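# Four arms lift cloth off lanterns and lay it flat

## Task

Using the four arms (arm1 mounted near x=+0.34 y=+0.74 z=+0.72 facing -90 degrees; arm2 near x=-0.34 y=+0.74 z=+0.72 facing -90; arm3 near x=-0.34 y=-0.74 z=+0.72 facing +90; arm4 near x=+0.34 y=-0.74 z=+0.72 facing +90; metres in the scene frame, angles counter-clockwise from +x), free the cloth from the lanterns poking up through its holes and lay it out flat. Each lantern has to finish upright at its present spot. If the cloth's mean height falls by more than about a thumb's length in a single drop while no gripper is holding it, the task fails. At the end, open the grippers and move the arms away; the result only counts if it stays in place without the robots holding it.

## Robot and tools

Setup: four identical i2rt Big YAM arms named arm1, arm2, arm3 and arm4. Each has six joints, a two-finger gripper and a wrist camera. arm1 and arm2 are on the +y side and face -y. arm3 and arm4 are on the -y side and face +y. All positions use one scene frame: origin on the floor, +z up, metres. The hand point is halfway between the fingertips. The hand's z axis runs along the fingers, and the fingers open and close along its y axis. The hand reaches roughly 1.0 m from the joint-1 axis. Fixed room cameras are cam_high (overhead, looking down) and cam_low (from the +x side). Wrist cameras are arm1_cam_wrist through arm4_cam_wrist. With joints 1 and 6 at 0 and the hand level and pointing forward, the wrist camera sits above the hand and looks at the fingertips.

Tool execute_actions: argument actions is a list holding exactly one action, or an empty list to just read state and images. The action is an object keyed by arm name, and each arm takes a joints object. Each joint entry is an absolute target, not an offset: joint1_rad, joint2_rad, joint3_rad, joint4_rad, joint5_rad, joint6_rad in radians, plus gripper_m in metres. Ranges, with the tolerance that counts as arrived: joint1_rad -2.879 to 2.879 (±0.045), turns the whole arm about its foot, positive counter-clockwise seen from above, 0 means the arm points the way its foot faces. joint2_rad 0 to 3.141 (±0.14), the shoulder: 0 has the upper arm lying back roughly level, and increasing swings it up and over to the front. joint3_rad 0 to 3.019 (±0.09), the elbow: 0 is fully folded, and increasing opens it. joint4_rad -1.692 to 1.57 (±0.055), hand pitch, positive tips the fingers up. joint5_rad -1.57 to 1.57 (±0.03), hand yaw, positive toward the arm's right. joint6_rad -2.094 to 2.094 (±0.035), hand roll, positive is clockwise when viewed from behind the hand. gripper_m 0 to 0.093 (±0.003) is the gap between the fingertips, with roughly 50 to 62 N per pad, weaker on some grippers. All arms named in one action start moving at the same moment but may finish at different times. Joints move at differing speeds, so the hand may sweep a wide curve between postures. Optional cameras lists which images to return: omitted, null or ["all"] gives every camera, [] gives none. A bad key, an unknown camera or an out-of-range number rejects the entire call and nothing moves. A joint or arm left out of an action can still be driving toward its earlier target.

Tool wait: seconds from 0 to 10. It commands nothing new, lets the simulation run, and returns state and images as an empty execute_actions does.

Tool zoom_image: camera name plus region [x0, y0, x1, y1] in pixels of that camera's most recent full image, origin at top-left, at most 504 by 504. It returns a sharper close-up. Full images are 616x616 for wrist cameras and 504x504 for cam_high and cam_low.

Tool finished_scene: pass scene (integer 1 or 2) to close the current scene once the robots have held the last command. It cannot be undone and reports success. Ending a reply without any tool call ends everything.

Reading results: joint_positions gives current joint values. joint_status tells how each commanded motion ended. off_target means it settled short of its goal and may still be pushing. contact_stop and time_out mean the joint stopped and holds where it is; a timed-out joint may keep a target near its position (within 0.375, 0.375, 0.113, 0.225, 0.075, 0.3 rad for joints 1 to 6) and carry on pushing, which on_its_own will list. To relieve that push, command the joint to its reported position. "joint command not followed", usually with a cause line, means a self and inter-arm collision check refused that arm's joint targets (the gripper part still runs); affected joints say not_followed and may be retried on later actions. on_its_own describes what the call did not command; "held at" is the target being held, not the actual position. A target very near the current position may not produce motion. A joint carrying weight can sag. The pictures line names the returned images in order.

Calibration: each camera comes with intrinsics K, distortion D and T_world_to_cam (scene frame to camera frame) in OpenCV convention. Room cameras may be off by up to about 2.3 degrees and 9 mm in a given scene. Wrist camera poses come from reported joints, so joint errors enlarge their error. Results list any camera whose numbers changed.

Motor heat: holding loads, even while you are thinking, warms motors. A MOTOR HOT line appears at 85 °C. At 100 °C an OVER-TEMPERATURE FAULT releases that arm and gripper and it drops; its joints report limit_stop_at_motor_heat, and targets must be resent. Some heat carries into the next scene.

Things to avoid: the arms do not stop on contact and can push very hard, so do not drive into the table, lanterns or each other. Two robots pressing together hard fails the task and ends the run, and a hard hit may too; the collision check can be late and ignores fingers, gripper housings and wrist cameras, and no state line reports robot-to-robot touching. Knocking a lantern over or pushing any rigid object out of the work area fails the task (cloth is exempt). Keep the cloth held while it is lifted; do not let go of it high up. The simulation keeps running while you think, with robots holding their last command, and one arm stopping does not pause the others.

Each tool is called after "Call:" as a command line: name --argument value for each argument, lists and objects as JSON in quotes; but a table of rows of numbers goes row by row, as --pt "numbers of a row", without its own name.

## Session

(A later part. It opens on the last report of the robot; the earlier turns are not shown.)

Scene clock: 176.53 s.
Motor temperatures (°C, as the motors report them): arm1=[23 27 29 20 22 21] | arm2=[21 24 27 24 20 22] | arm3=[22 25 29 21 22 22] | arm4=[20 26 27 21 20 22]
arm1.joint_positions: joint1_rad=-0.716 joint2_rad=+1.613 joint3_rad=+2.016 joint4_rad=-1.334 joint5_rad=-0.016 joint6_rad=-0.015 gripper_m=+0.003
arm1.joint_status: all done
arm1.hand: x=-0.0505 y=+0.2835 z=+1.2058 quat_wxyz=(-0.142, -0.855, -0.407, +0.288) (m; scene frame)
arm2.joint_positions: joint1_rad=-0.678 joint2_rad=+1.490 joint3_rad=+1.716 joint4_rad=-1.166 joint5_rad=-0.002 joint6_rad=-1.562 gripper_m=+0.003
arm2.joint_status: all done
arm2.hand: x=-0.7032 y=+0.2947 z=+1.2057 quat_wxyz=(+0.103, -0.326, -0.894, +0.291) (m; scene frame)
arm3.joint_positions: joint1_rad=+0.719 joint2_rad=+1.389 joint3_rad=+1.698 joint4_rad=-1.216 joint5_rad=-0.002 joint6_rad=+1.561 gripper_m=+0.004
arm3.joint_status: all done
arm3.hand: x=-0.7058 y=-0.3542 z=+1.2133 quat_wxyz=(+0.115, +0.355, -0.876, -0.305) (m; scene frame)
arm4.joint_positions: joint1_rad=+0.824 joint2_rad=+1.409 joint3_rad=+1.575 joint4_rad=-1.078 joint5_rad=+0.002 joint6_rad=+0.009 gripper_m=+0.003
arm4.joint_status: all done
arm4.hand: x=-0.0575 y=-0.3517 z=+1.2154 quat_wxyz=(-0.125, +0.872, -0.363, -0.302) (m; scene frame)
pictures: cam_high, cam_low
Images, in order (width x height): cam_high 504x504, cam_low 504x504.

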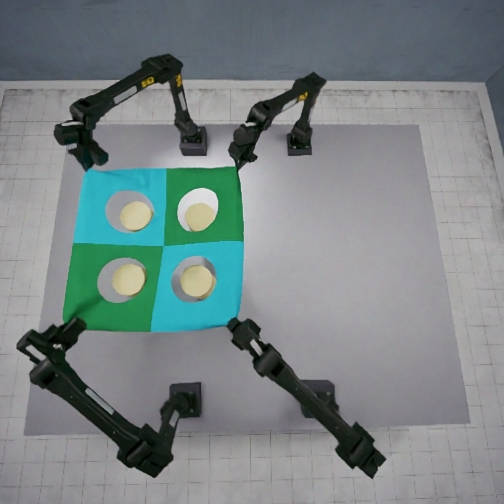

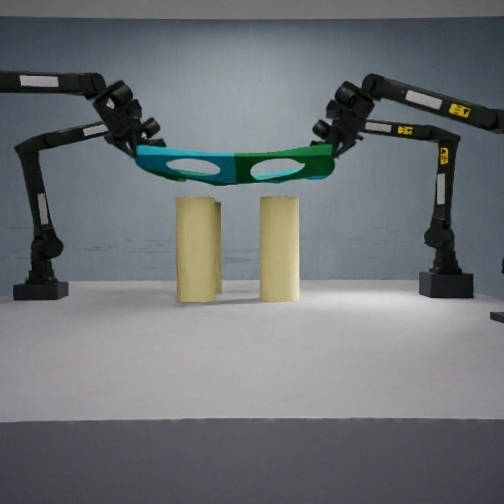

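Call:
execute_actions --actions '[{"arm1": {"joints": {"joint1_rad": -0.452, "joint2_rad": 1.366, "joint3_rad": 1.823, "joint4_rad": -1.337, "joint6_rad": 0.25}}, "arm2": {"joints": {"joint1_rad": -0.393, "joint2_rad": 1.2625, "joint3_rad": 1.566, "joint4_rad": -1.183, "joint6_rad": -1.277}}, "arm3": {"joints": {"joint1_rad": 0.422, "joint2_rad": 1.157, "joint3_rad": 1.563, "joint4_rad": -1.287, "joint6_rad": 1.264}}, "arm4": {"joints": {"joint1_rad": 0.55, "joint2_rad": 1.136, "joint3_rad": 1.398, "joint4_rad": -1.142, "joint6_rad": -0.265}}}]' --cameras '["cam_high", "cam_low"]'

Scene clock: 195.50 s.
Motor temperatures (°C, as the motors report them): arm1=[23 26 30 20 22 21] | arm2=[21 24 29 24 20 22] | arm3=[22 24 32 21 22 22] | arm4=[20 26 29 21 20 22]
arm1.joint_positions: joint1_rad=-0.447 joint2_rad=+1.374 joint3_rad=+1.820 joint4_rad=-1.334 joint5_rad=-0.017 joint6_rad=+0.236 gripper_m=+0.003
arm1.joint_status: all done
arm1.hand: x=+0.1242 y=+0.2788 z=+1.2359 quat_wxyz=(-0.223, -0.844, -0.412, +0.259) (m; scene frame)
arm2.joint_positions: joint1_rad=-0.380 joint2_rad=+1.263 joint3_rad=+1.575 joint4_rad=-1.172 joint5_rad=-0.004 joint6_rad=-1.288 gripper_m=+0.003
arm2.joint_status: all done
arm2.hand: x=-0.5252 y=+0.2801 z=+1.2486 quat_wxyz=(+0.017, -0.310, -0.885, +0.346) (m; scene frame)
arm3.joint_positions: joint1_rad=+0.407 joint2_rad=+1.155 joint3_rad=+1.559 joint4_rad=-1.278 joint5_rad=-0.003 joint6_rad=+1.277 gripper_m=+0.004
arm3.joint_status: all done
arm3.hand: x=-0.5279 y=-0.3468 z=+1.2429 quat_wxyz=(+0.022, +0.341, -0.875, -0.343) (m; scene frame)
arm4.joint_positions: joint1_rad=+0.545 joint2_rad=+1.140 joint3_rad=+1.401 joint4_rad=-1.134 joint5_rad=+0.002 joint6_rad=-0.251 gripper_m=+0.003
arm4.joint_status: all done
arm4.hand: x=+0.1159 y=-0.3479 z=+1.2440 quat_wxyz=(-0.212, +0.862, -0.370, -0.273) (m; scene frame)
pictures: cam_high, cam_low
Images, in order (width x height): cam_high 504x504, cam_low 504x504.

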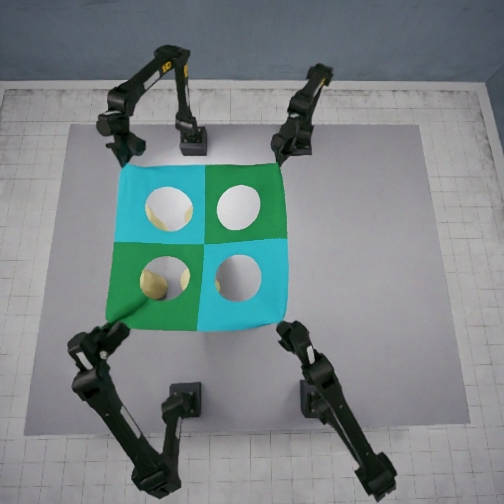

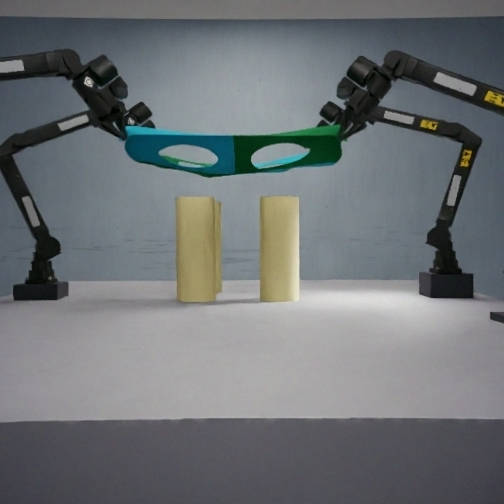

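Call:
execute_actions --actions '[{"arm1": {"joints": {"joint1_rad": -0.101, "joint2_rad": 1.2526, "joint3_rad": 1.71, "joint4_rad": -1.35, "joint6_rad": 0.60}}, "arm2": {"joints": {"joint1_rad": -0.03, "joint2_rad": 1.1685, "joint3_rad": 1.475, "joint4_rad": -1.203, "joint6_rad": -0.906}}, "arm3": {"joints": {"joint1_rad": 0.012, "joint2_rad": 1.051, "joint3_rad": 1.48, "joint4_rad": -1.322, "joint6_rad": 0.846}}, "arm4": {"joints": {"joint1_rad": 0.151, "joint2_rad": 0.996, "joint3_rad": 1.295, "joint4_rad": -1.192, "joint6_rad": -0.664}}}]' --cameras '["cam_low"]'

Call:
execute_actions --actions '[{"arm1": {"joints": {"joint1_rad": 0.272, "joint2_rad": 1.294, "joint3_rad": 1.765, "joint4_rad": -1.344, "joint6_rad": 0.97}}, "arm2": {"joints": {"joint1_rad": 0.35, "joint2_rad": 1.239, "joint3_rad": 1.555, "joint4_rad": -1.187, "joint6_rad": -0.528}}, "arm3": {"joints": {"joint1_rad": -0.42, "joint2_rad": 1.125, "joint3_rad": 1.55, "joint4_rad": -1.296, "joint6_rad": 0.414}}, "arm4": {"joints": {"joint1_rad": -0.2885, "joint2_rad": 1.039, "joint3_rad": 1.335, "joint4_rad": -1.1745, "joint6_rad": -1.10}}}]' --cameras '["cam_high", "cam_low"]'

Scene clock: 201.10 s.
Motor temperatures (°C, as the motors report them): arm1=[23 26 30 20 22 21] | arm2=[21 23 29 24 20 22] | arm3=[22 24 31 21 22 22] | arm4=[20 25 29 21 20 22]
arm1.joint_positions: joint1_rad=-0.098 joint2_rad=+1.269 joint3_rad=+1.705 joint4_rad=-1.339 joint5_rad=-0.017 joint6_rad=+0.585 gripper_m=+0.003
arm1.joint_status: all done
arm1.hand: x=+0.3004 y=+0.2752 z=+1.2262 quat_wxyz=(-0.291, -0.847, -0.414, +0.165) (m; scene frame)
arm2.joint_positions: joint1_rad=-0.021 joint2_rad=+1.184 joint3_rad=+1.480 joint4_rad=-1.187 joint5_rad=-0.003 joint6_rad=-0.917 gripper_m=+0.003
arm2.joint_status: all done
arm2.hand: x=-0.3513 y=+0.2770 z=+1.2332 quat_wxyz=(-0.103, -0.318, -0.888, +0.315) (m; scene frame)
arm3.joint_positions: joint1_rad=+0.006 joint2_rad=+1.066 joint3_rad=+1.475 joint4_rad=-1.306 joint5_rad=-0.005 joint6_rad=+0.859 gripper_m=+0.004
arm3.joint_status: all done
arm3.hand: x=-0.3567 y=-0.3423 z=+1.2326 quat_wxyz=(-0.111, +0.350, -0.875, -0.315) (m; scene frame)
arm4.joint_positions: joint1_rad=+0.161 joint2_rad=+0.994 joint3_rad=+1.293 joint4_rad=-1.181 joint5_rad=+0.002 joint6_rad=-0.650 gripper_m=+0.003
arm4.joint_status: all done
arm4.hand: x=+0.2875 y=-0.3525 z=+1.2379 quat_wxyz=(-0.296, +0.866, -0.364, -0.171) (m; scene frame)
pictures: cam_low
Images, in order (width x height): cam_low 504x504.

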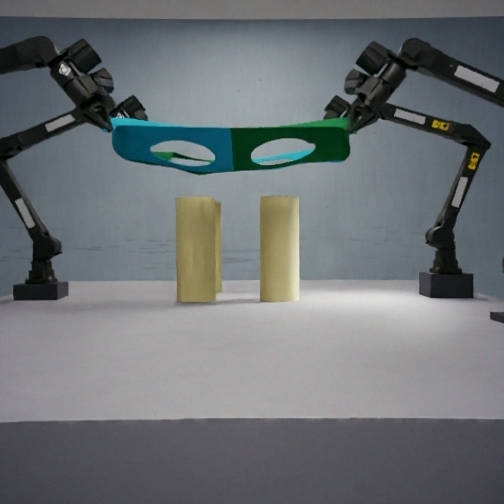

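Scene clock: 202.57 s.
Motor temperatures (°C, as the motors report them): arm1=[23 26 30 20 22 21] | arm2=[21 23 29 24 20 22] | arm3=[22 24 31 21 22 22] | arm4=[20 25 29 21 20 22]
arm1.joint_positions: joint1_rad=+0.272 joint2_rad=+1.303 joint3_rad=+1.705 joint4_rad=-1.339 joint5_rad=-0.014 joint6_rad=+0.955 gripper_m=+0.003
arm1.joint_status: all done
arm1.hand: x=+0.4761 y=+0.2825 z=+1.2101 quat_wxyz=(-0.313, -0.852, -0.417, +0.049) (m; scene frame)
arm2.joint_positions: joint1_rad=+0.358 joint2_rad=+1.255 joint3_rad=+1.485 joint4_rad=-1.187 joint5_rad=+0.000 joint6_rad=-0.537 gripper_m=+0.003
arm2.joint_status: all done
arm2.hand: x=-0.1729 y=+0.2845 z=+1.2037 quat_wxyz=(-0.192, -0.323, -0.898, +0.231) (m; scene frame)
arm3.joint_positions: joint1_rad=-0.422 joint2_rad=+1.139 joint3_rad=+1.491 joint4_rad=-1.306 joint5_rad=-0.009 joint6_rad=+0.426 gripper_m=+0.004
arm3.joint_status: all done
arm3.hand: x=-0.1797 y=-0.3486 z=+1.2134 quat_wxyz=(-0.212, +0.355, -0.883, -0.224) (m; scene frame)
arm4.joint_positions: joint1_rad=-0.279 joint2_rad=+1.046 joint3_rad=+1.293 joint4_rad=-1.181 joint5_rad=+0.002 joint6_rad=-1.086 gripper_m=+0.003
arm4.joint_status: all done
arm4.hand: x=+0.4627 y=-0.3556 z=+1.2176 quat_wxyz=(-0.315, +0.874, -0.370, -0.028) (m; scene frame)
pictures: cam_high, cam_low
Images, in order (width x height): cam_high 504x504, cam_low 504x504.

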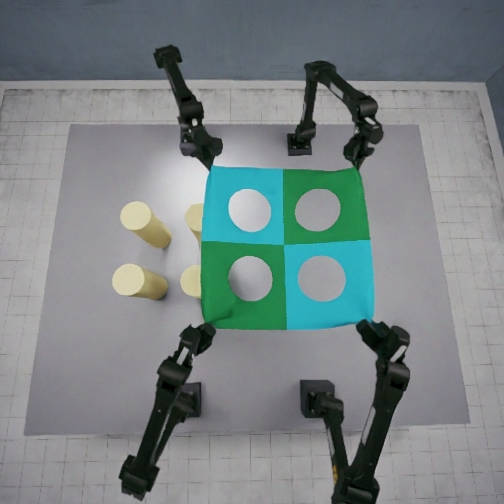

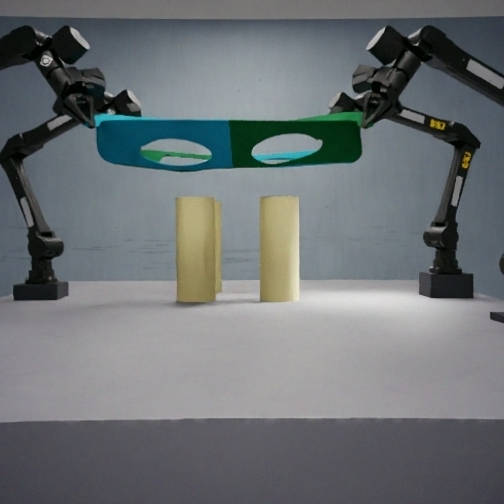

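Call:
execute_actions --actions '[{"arm1": {"joints": {"joint1_rad": 0.58, "joint2_rad": 1.4846, "joint3_rad": 1.96, "joint4_rad": -1.339, "joint6_rad": 1.28}}, "arm2": {"joints": {"joint1_rad": 0.65, "joint2_rad": 1.45, "joint3_rad": 1.76, "joint4_rad": -1.171, "joint6_rad": -0.229}}, "arm3": {"joints": {"joint1_rad": -0.75, "joint2_rad": 1.35, "joint3_rad": 1.745, "joint4_rad": -1.253, "joint6_rad": 0.092}}, "arm4": {"joints": {"joint1_rad": -0.64, "joint2_rad": 1.248, "joint3_rad": 1.49, "joint4_rad": -1.117, "joint6_rad": -1.448}}}]' --cameras '["cam_high"]'

Scene clock: 206.87 s.
Motor temperatures (°C, as the motors report them): arm1=[23 26 31 20 22 21] | arm2=[21 23 30 24 20 22] | arm3=[22 24 32 21 22 22] | arm4=[20 25 30 21 20 22]
arm1.joint_positions: joint1_rad=+0.576 joint2_rad=+1.506 joint3_rad=+1.900 joint4_rad=-1.339 joint5_rad=-0.013 joint6_rad=+1.265 gripper_m=+0.003
arm1.joint_status: all done
arm1.hand: x=+0.6520 y=+0.2808 z=+1.2038 quat_wxyz=(-0.308, -0.855, -0.415, -0.045) (m; scene frame)
arm2.joint_positions: joint1_rad=+0.651 joint2_rad=+1.477 joint3_rad=+1.695 joint4_rad=-1.182 joint5_rad=+0.001 joint6_rad=-0.238 gripper_m=+0.003
arm2.joint_status: all done
arm2.hand: x=+0.0018 y=+0.2826 z=+1.2009 quat_wxyz=(-0.249, -0.325, -0.897, +0.164) (m; scene frame)
arm3.joint_positions: joint1_rad=-0.751 joint2_rad=+1.381 joint3_rad=+1.691 joint4_rad=-1.266 joint5_rad=-0.011 joint6_rad=+0.104 gripper_m=+0.004
arm3.joint_status: all done
arm3.hand: x=+0.0023 y=-0.3473 z=+1.2116 quat_wxyz=(-0.270, +0.352, -0.884, -0.147) (m; scene frame)
arm4.joint_positions: joint1_rad=-0.639 joint2_rad=+1.255 joint3_rad=+1.449 joint4_rad=-1.122 joint5_rad=+0.001 joint6_rad=-1.434 gripper_m=+0.003
arm4.joint_status: all done
arm4.hand: x=+0.6428 y=-0.3596 z=+1.2176 quat_wxyz=(-0.307, +0.871, -0.375, +0.082) (m; scene frame)
pictures: cam_high
Images, in order (width x height): cam_high 504x504.

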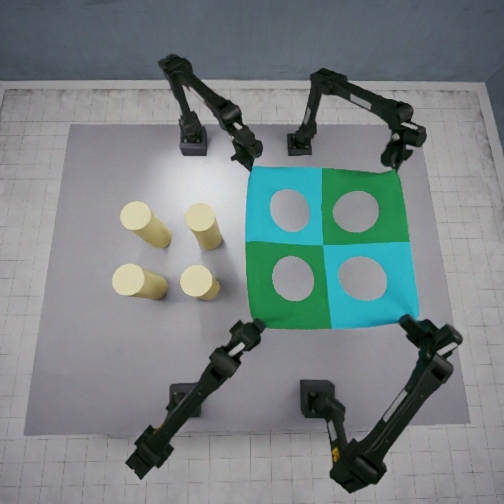

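Call:
execute_actions --actions '[{"arm1": {"joints": {"joint2_rad": 1.58, "joint3_rad": 1.675, "joint4_rad": -1.329}}, "arm2": {"joints": {"joint2_rad": 1.558, "joint3_rad": 1.49, "joint4_rad": -1.171}}, "arm3": {"joints": {"joint2_rad": 1.448, "joint3_rad": 1.45, "joint4_rad": -1.236}}, "arm4": {"joints": {"joint2_rad": 1.438, "joint3_rad": 1.29, "joint4_rad": -1.092}}}]' --cameras '[]'

Call:
execute_actions --actions '[{"arm1": {"joints": {"joint2_rad": 1.82, "joint3_rad": 1.577, "joint4_rad": -1.31}}, "arm2": {"joints": {"joint2_rad": 1.85, "joint3_rad": 1.455, "joint4_rad": -1.16}}, "arm3": {"joints": {"joint2_rad": 1.722, "joint3_rad": 1.36, "joint4_rad": -1.19}}, "arm4": {"joints": {"joint2_rad": 1.765, "joint3_rad": 1.252, "joint4_rad": -1.045}}}]' --cameras '["cam_high", "cam_low"]'

Scene clock: 227.17 s.
Motor temperatures (°C, as the motors report them): arm1=[23 26 33 20 22 21] | arm2=[21 24 32 24 20 22] | arm3=[22 24 35 21 22 22] | arm4=[20 25 31 21 20 22]
arm1.joint_positions: joint1_rad=+0.576 joint2_rad=+1.599 joint3_rad=+1.657 joint4_rad=-1.336 joint5_rad=-0.013 joint6_rad=+1.266 gripper_m=+0.003
arm1.joint_status: all done
arm1.hand: x=+0.6460 y=+0.2862 z=+1.0373 quat_wxyz=(-0.148, -0.890, -0.430, -0.022) (m; scene frame)
arm2.joint_positions: joint1_rad=+0.651 joint2_rad=+1.579 joint3_rad=+1.488 joint4_rad=-1.172 joint5_rad=+0.004 joint6_rad=-0.236 gripper_m=+0.003
arm2.joint_status: all done
arm2.hand: x=-0.0100 y=+0.2983 z=+1.0464 quat_wxyz=(-0.127, -0.338, -0.929, +0.085) (m; scene frame)
arm3.joint_positions: joint1_rad=-0.748 joint2_rad=+1.479 joint3_rad=+1.440 joint4_rad=-1.240 joint5_rad=-0.014 joint6_rad=+0.101 gripper_m=+0.004
arm3.joint_status: all done
arm3.hand: x=-0.0079 y=-0.3564 z=+1.0439 quat_wxyz=(-0.130, +0.367, -0.918, -0.076) (m; scene frame)
arm4.joint_positions: joint1_rad=-0.639 joint2_rad=+1.434 joint3_rad=+1.266 joint4_rad=-1.097 joint5_rad=+0.001 joint6_rad=-1.435 gripper_m=+0.003
arm4.joint_status: all done
arm4.hand: x=+0.6407 y=-0.3604 z=+1.0457 quat_wxyz=(-0.150, +0.908, -0.390, +0.038) (m; scene frame)
pictures: none
No camera images: the call's "cameras" was empty. Leave "cameras" out to get every camera's image.

Scene clock: 228.50 s.
Motor temperatures (°C, as the motors report them): arm1=[23 26 33 20 22 21] | arm2=[21 24 32 24 20 22] | arm3=[22 24 34 21 22 22] | arm4=[20 25 31 21 20 22]
arm1.joint_positions: joint1_rad=+0.576 joint2_rad=+1.836 joint3_rad=+1.557 joint4_rad=-1.315 joint5_rad=-0.013 joint6_rad=+1.266 gripper_m=+0.003
arm1.joint_status: all done
arm1.hand: x=+0.6427 y=+0.2877 z=+0.8711 quat_wxyz=(+0.007, -0.901, -0.433, +0.000) (m; scene frame)
arm2.joint_positions: joint1_rad=+0.651 joint2_rad=+1.860 joint3_rad=+1.454 joint4_rad=-1.159 joint5_rad=+0.004 joint6_rad=-0.236 gripper_m=+0.003
arm2.joint_status: all done
arm2.hand: x=-0.0101 y=+0.2991 z=+0.8841 quat_wxyz=(-0.002, -0.341, -0.940, +0.002) (m; scene frame)
arm3.joint_positions: joint1_rad=-0.748 joint2_rad=+1.751 joint3_rad=+1.353 joint4_rad=-1.190 joint5_rad=-0.014 joint6_rad=+0.101 gripper_m=+0.004
arm3.joint_status: all done
arm3.hand: x=-0.0084 y=-0.3571 z=+0.8778 quat_wxyz=(+0.006, +0.370, -0.929, -0.005) (m; scene frame)
arm4.joint_positions: joint1_rad=-0.639 joint2_rad=+1.766 joint3_rad=+1.238 joint4_rad=-1.050 joint5_rad=+0.001 joint6_rad=-1.435 gripper_m=+0.003
arm4.joint_status: all done
arm4.hand: x=+0.6414 y=-0.3575 z=+0.8795 quat_wxyz=(+0.001, +0.919, -0.394, -0.003) (m; scene frame)
pictures: cam_high, cam_low
Images, in order (width x height): cam_high 504x504, cam_low 504x504.

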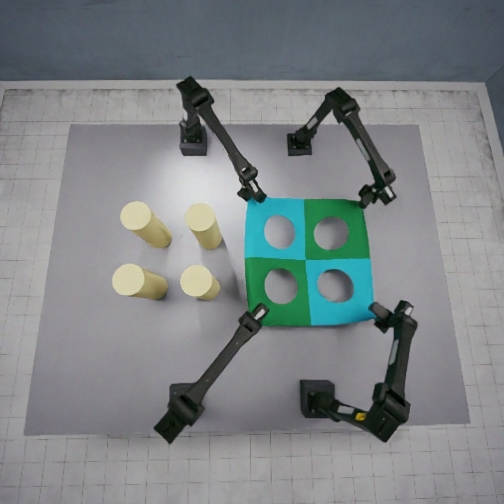

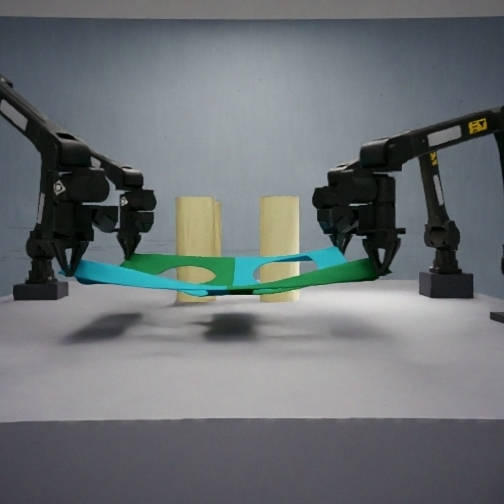

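Call:
execute_actions --actions '[{"arm1": {"joints": {"joint1_rad": 0.6, "joint2_rad": 1.96, "joint3_rad": 1.422, "joint4_rad": -1.0}}, "arm2": {"joints": {"joint2_rad": 2.037, "joint3_rad": 1.34, "joint4_rad": -0.862}}, "arm3": {"joints": {"joint2_rad": 1.895, "joint3_rad": 1.218, "joint4_rad": -0.869}}, "arm4": {"joints": {"joint2_rad": 1.985, "joint3_rad": 1.17, "joint4_rad": -0.74}}}]' --cameras '["cam_high", "cam_low"]'

Scene clock: 232.17 s.
Motor temperatures (°C, as the motors report them): arm1=[23 26 32 20 22 21] | arm2=[21 24 31 24 20 22] | arm3=[22 25 33 21 22 22] | arm4=[20 25 30 21 20 22]
arm1.joint_positions: joint1_rad=+0.590 joint2_rad=+1.980 joint3_rad=+1.408 joint4_rad=-1.011 joint5_rad=-0.013 joint6_rad=+1.266 gripper_m=+0.003
arm1.joint_status: all done
arm1.hand: x=+0.6509 y=+0.2860 z=+0.7421 quat_wxyz=(+0.002, -0.898, -0.439, +0.000) (m; scene frame)
arm2.joint_positions: joint1_rad=+0.649 joint2_rad=+2.047 joint3_rad=+1.345 joint4_rad=-0.866 joint5_rad=+0.006 joint6_rad=-0.236 gripper_m=+0.003
arm2.joint_status: all done
arm2.hand: x=-0.0108 y=+0.2982 z=+0.7499 quat_wxyz=(+0.001, -0.342, -0.940, +0.001) (m; scene frame)
arm3.joint_positions: joint1_rad=-0.746 joint2_rad=+1.920 joint3_rad=+1.218 joint4_rad=-0.876 joint5_rad=-0.016 joint6_rad=+0.101 gripper_m=+0.004
arm3.joint_status: all done
arm3.hand: x=-0.0082 y=-0.3546 z=+0.7510 quat_wxyz=(+0.002, +0.372, -0.928, -0.008) (m; scene frame)
arm4.joint_positions: joint1_rad=-0.639 joint2_rad=+1.986 joint3_rad=+1.163 joint4_rad=-0.749 joint5_rad=+0.001 joint6_rad=-1.435 gripper_m=+0.003
arm4.joint_status: all done
arm4.hand: x=+0.6446 y=-0.3522 z=+0.7526 quat_wxyz=(-0.002, +0.919, -0.394, -0.003) (m; scene frame)
pictures: cam_high, cam_low
Images, in order (width x height): cam_high 504x504, cam_low 504x504.

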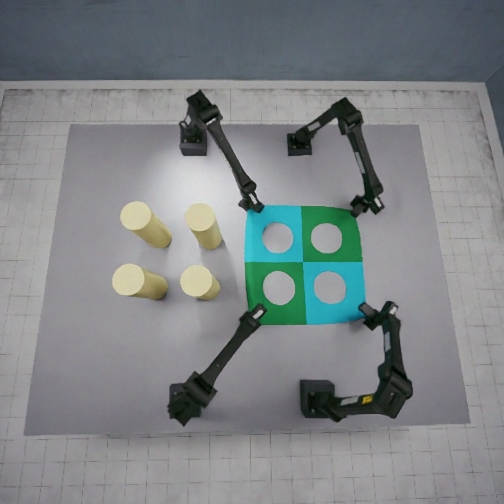

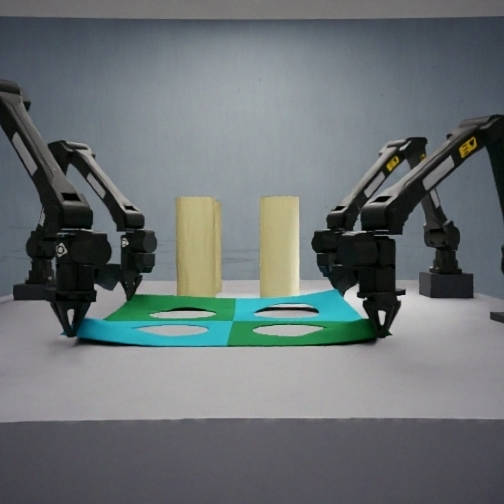

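Cloth is on the table. Release and then retreat.

Call:
execute_actions --actions '[{"arm1": {"joints": {"gripper_m": 0.09}}, "arm2": {"joints": {"gripper_m": 0.09}}, "arm3": {"joints": {"gripper_m": 0.09}}, "arm4": {"joints": {"gripper_m": 0.09}}}]' --cameras '[]'

Call:
execute_actions --actions '[{"arm1": {"joints": {"joint2_rad": 1.5, "joint3_rad": 1.5, "joint4_rad": -1.5}}, "arm2": {"joints": {"joint2_rad": 1.5, "joint3_rad": 1.45, "joint4_rad": -1.45}}, "arm3": {"joints": {"joint2_rad": 1.4, "joint3_rad": 1.35, "joint4_rad": -1.45}}, "arm4": {"joints": {"joint2_rad": 1.45, "joint3_rad": 1.3, "joint4_rad": -1.4}}}]' --cameras '["cam_high", "cam_low"]'

Scene clock: 235.93 s.
Motor temperatures (°C, as the motors report them): arm1=[23 27 31 20 22 21] | arm2=[21 24 30 24 20 22] | arm3=[22 25 33 21 22 22] | arm4=[20 26 29 21 20 22]
arm1.joint_positions: joint1_rad=+0.593 joint2_rad=+1.980 joint3_rad=+1.408 joint4_rad=-1.011 joint5_rad=-0.013 joint6_rad=+1.267 gripper_m=+0.090
arm1.joint_status: all done
arm1.hand: x=+0.6522 y=+0.2869 z=+0.7421 quat_wxyz=(+0.002, -0.898, -0.440, +0.000) (m; scene frame)
arm2.joint_positions: joint1_rad=+0.649 joint2_rad=+2.047 joint3_rad=+1.345 joint4_rad=-0.866 joint5_rad=+0.005 joint6_rad=-0.236 gripper_m=+0.090
arm2.joint_status: all done
arm2.hand: x=-0.0107 y=+0.2983 z=+0.7499 quat_wxyz=(+0.000, -0.342, -0.940, +0.001) (m; scene frame)
arm3.joint_positions: joint1_rad=-0.746 joint2_rad=+1.920 joint3_rad=+1.218 joint4_rad=-0.876 joint5_rad=-0.014 joint6_rad=+0.101 gripper_m=+0.090
arm3.joint_status: all done
arm3.hand: x=-0.0079 y=-0.3549 z=+0.7510 quat_wxyz=(+0.001, +0.372, -0.928, -0.007) (m; scene frame)
arm4.joint_positions: joint1_rad=-0.639 joint2_rad=+1.986 joint3_rad=+1.163 joint4_rad=-0.749 joint5_rad=+0.001 joint6_rad=-1.435 gripper_m=+0.090
arm4.joint_status: all done
arm4.hand: x=+0.6446 y=-0.3522 z=+0.7526 quat_wxyz=(-0.002, +0.919, -0.394, -0.003) (m; scene frame)
pictures: none
No camera images: the call's "cameras" was empty. Leave "cameras" out to get every camera's image.

Scene clock: 237.47 s.
Motor temperatures (°C, as the motors report them): arm1=[23 27 31 20 22 21] | arm2=[21 24 30 24 20 22] | arm3=[22 25 33 21 22 22] | arm4=[20 26 29 21 20 22]
arm1.joint_positions: joint1_rad=+0.593 joint2_rad=+1.505 joint3_rad=+1.476 joint4_rad=-1.492 joint5_rad=-0.014 joint6_rad=+1.267 gripper_m=+0.090
arm1.joint_status: all done
arm1.hand: x=+0.5996 y=+0.3679 z=+0.9992 quat_wxyz=(-0.029, -0.897, -0.440, -0.005) (m; scene frame)
arm2.joint_positions: joint1_rad=+0.649 joint2_rad=+1.505 joint3_rad=+1.422 joint4_rad=-1.436 joint5_rad=+0.005 joint6_rad=-0.236 gripper_m=+0.090
arm2.joint_status: all done
arm2.hand: x=-0.0644 y=+0.3696 z=+1.0426 quat_wxyz=(-0.020, -0.342, -0.939, +0.015) (m; scene frame)
arm3.joint_positions: joint1_rad=-0.746 joint2_rad=+1.396 joint3_rad=+1.323 joint4_rad=-1.435 joint5_rad=-0.014 joint6_rad=+0.101 gripper_m=+0.090
arm3.joint_status: all done
arm3.hand: x=-0.0657 y=-0.4222 z=+1.0218 quat_wxyz=(-0.030, +0.372, -0.928, -0.023) (m; scene frame)
arm4.joint_positions: joint1_rad=-0.639 joint2_rad=+1.443 joint3_rad=+1.283 joint4_rad=-1.391 joint5_rad=+0.001 joint6_rad=-1.435 gripper_m=+0.090
arm4.joint_status: all done
arm4.hand: x=+0.5998 y=-0.4115 z=+1.0370 quat_wxyz=(-0.012, +0.919, -0.394, +0.000) (m; scene frame)
pictures: cam_high, cam_low
Images, in order (width x height): cam_high 504x504, cam_low 504x504.

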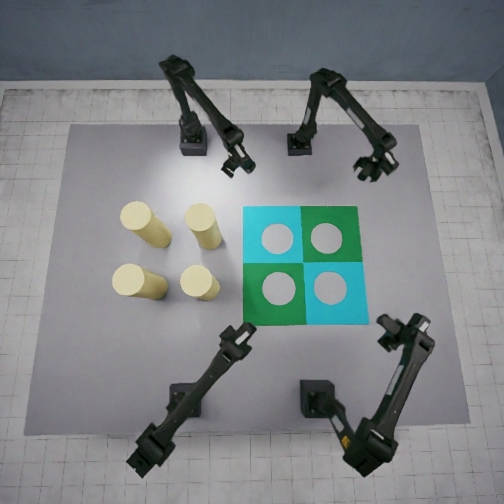

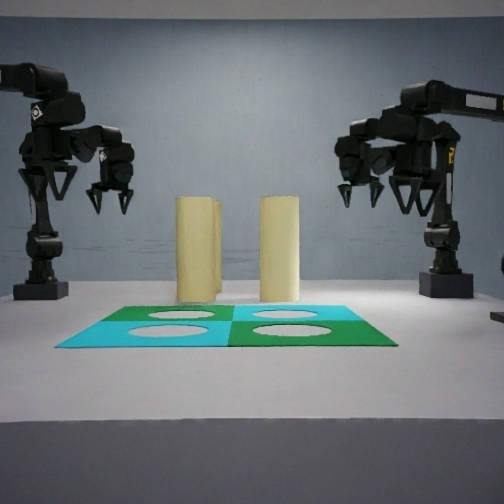

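The cloth lies flat, the lanterns are standing, and the arms are clear.

Call:
finished_scene --scene 1

The scene is finished: the task was done.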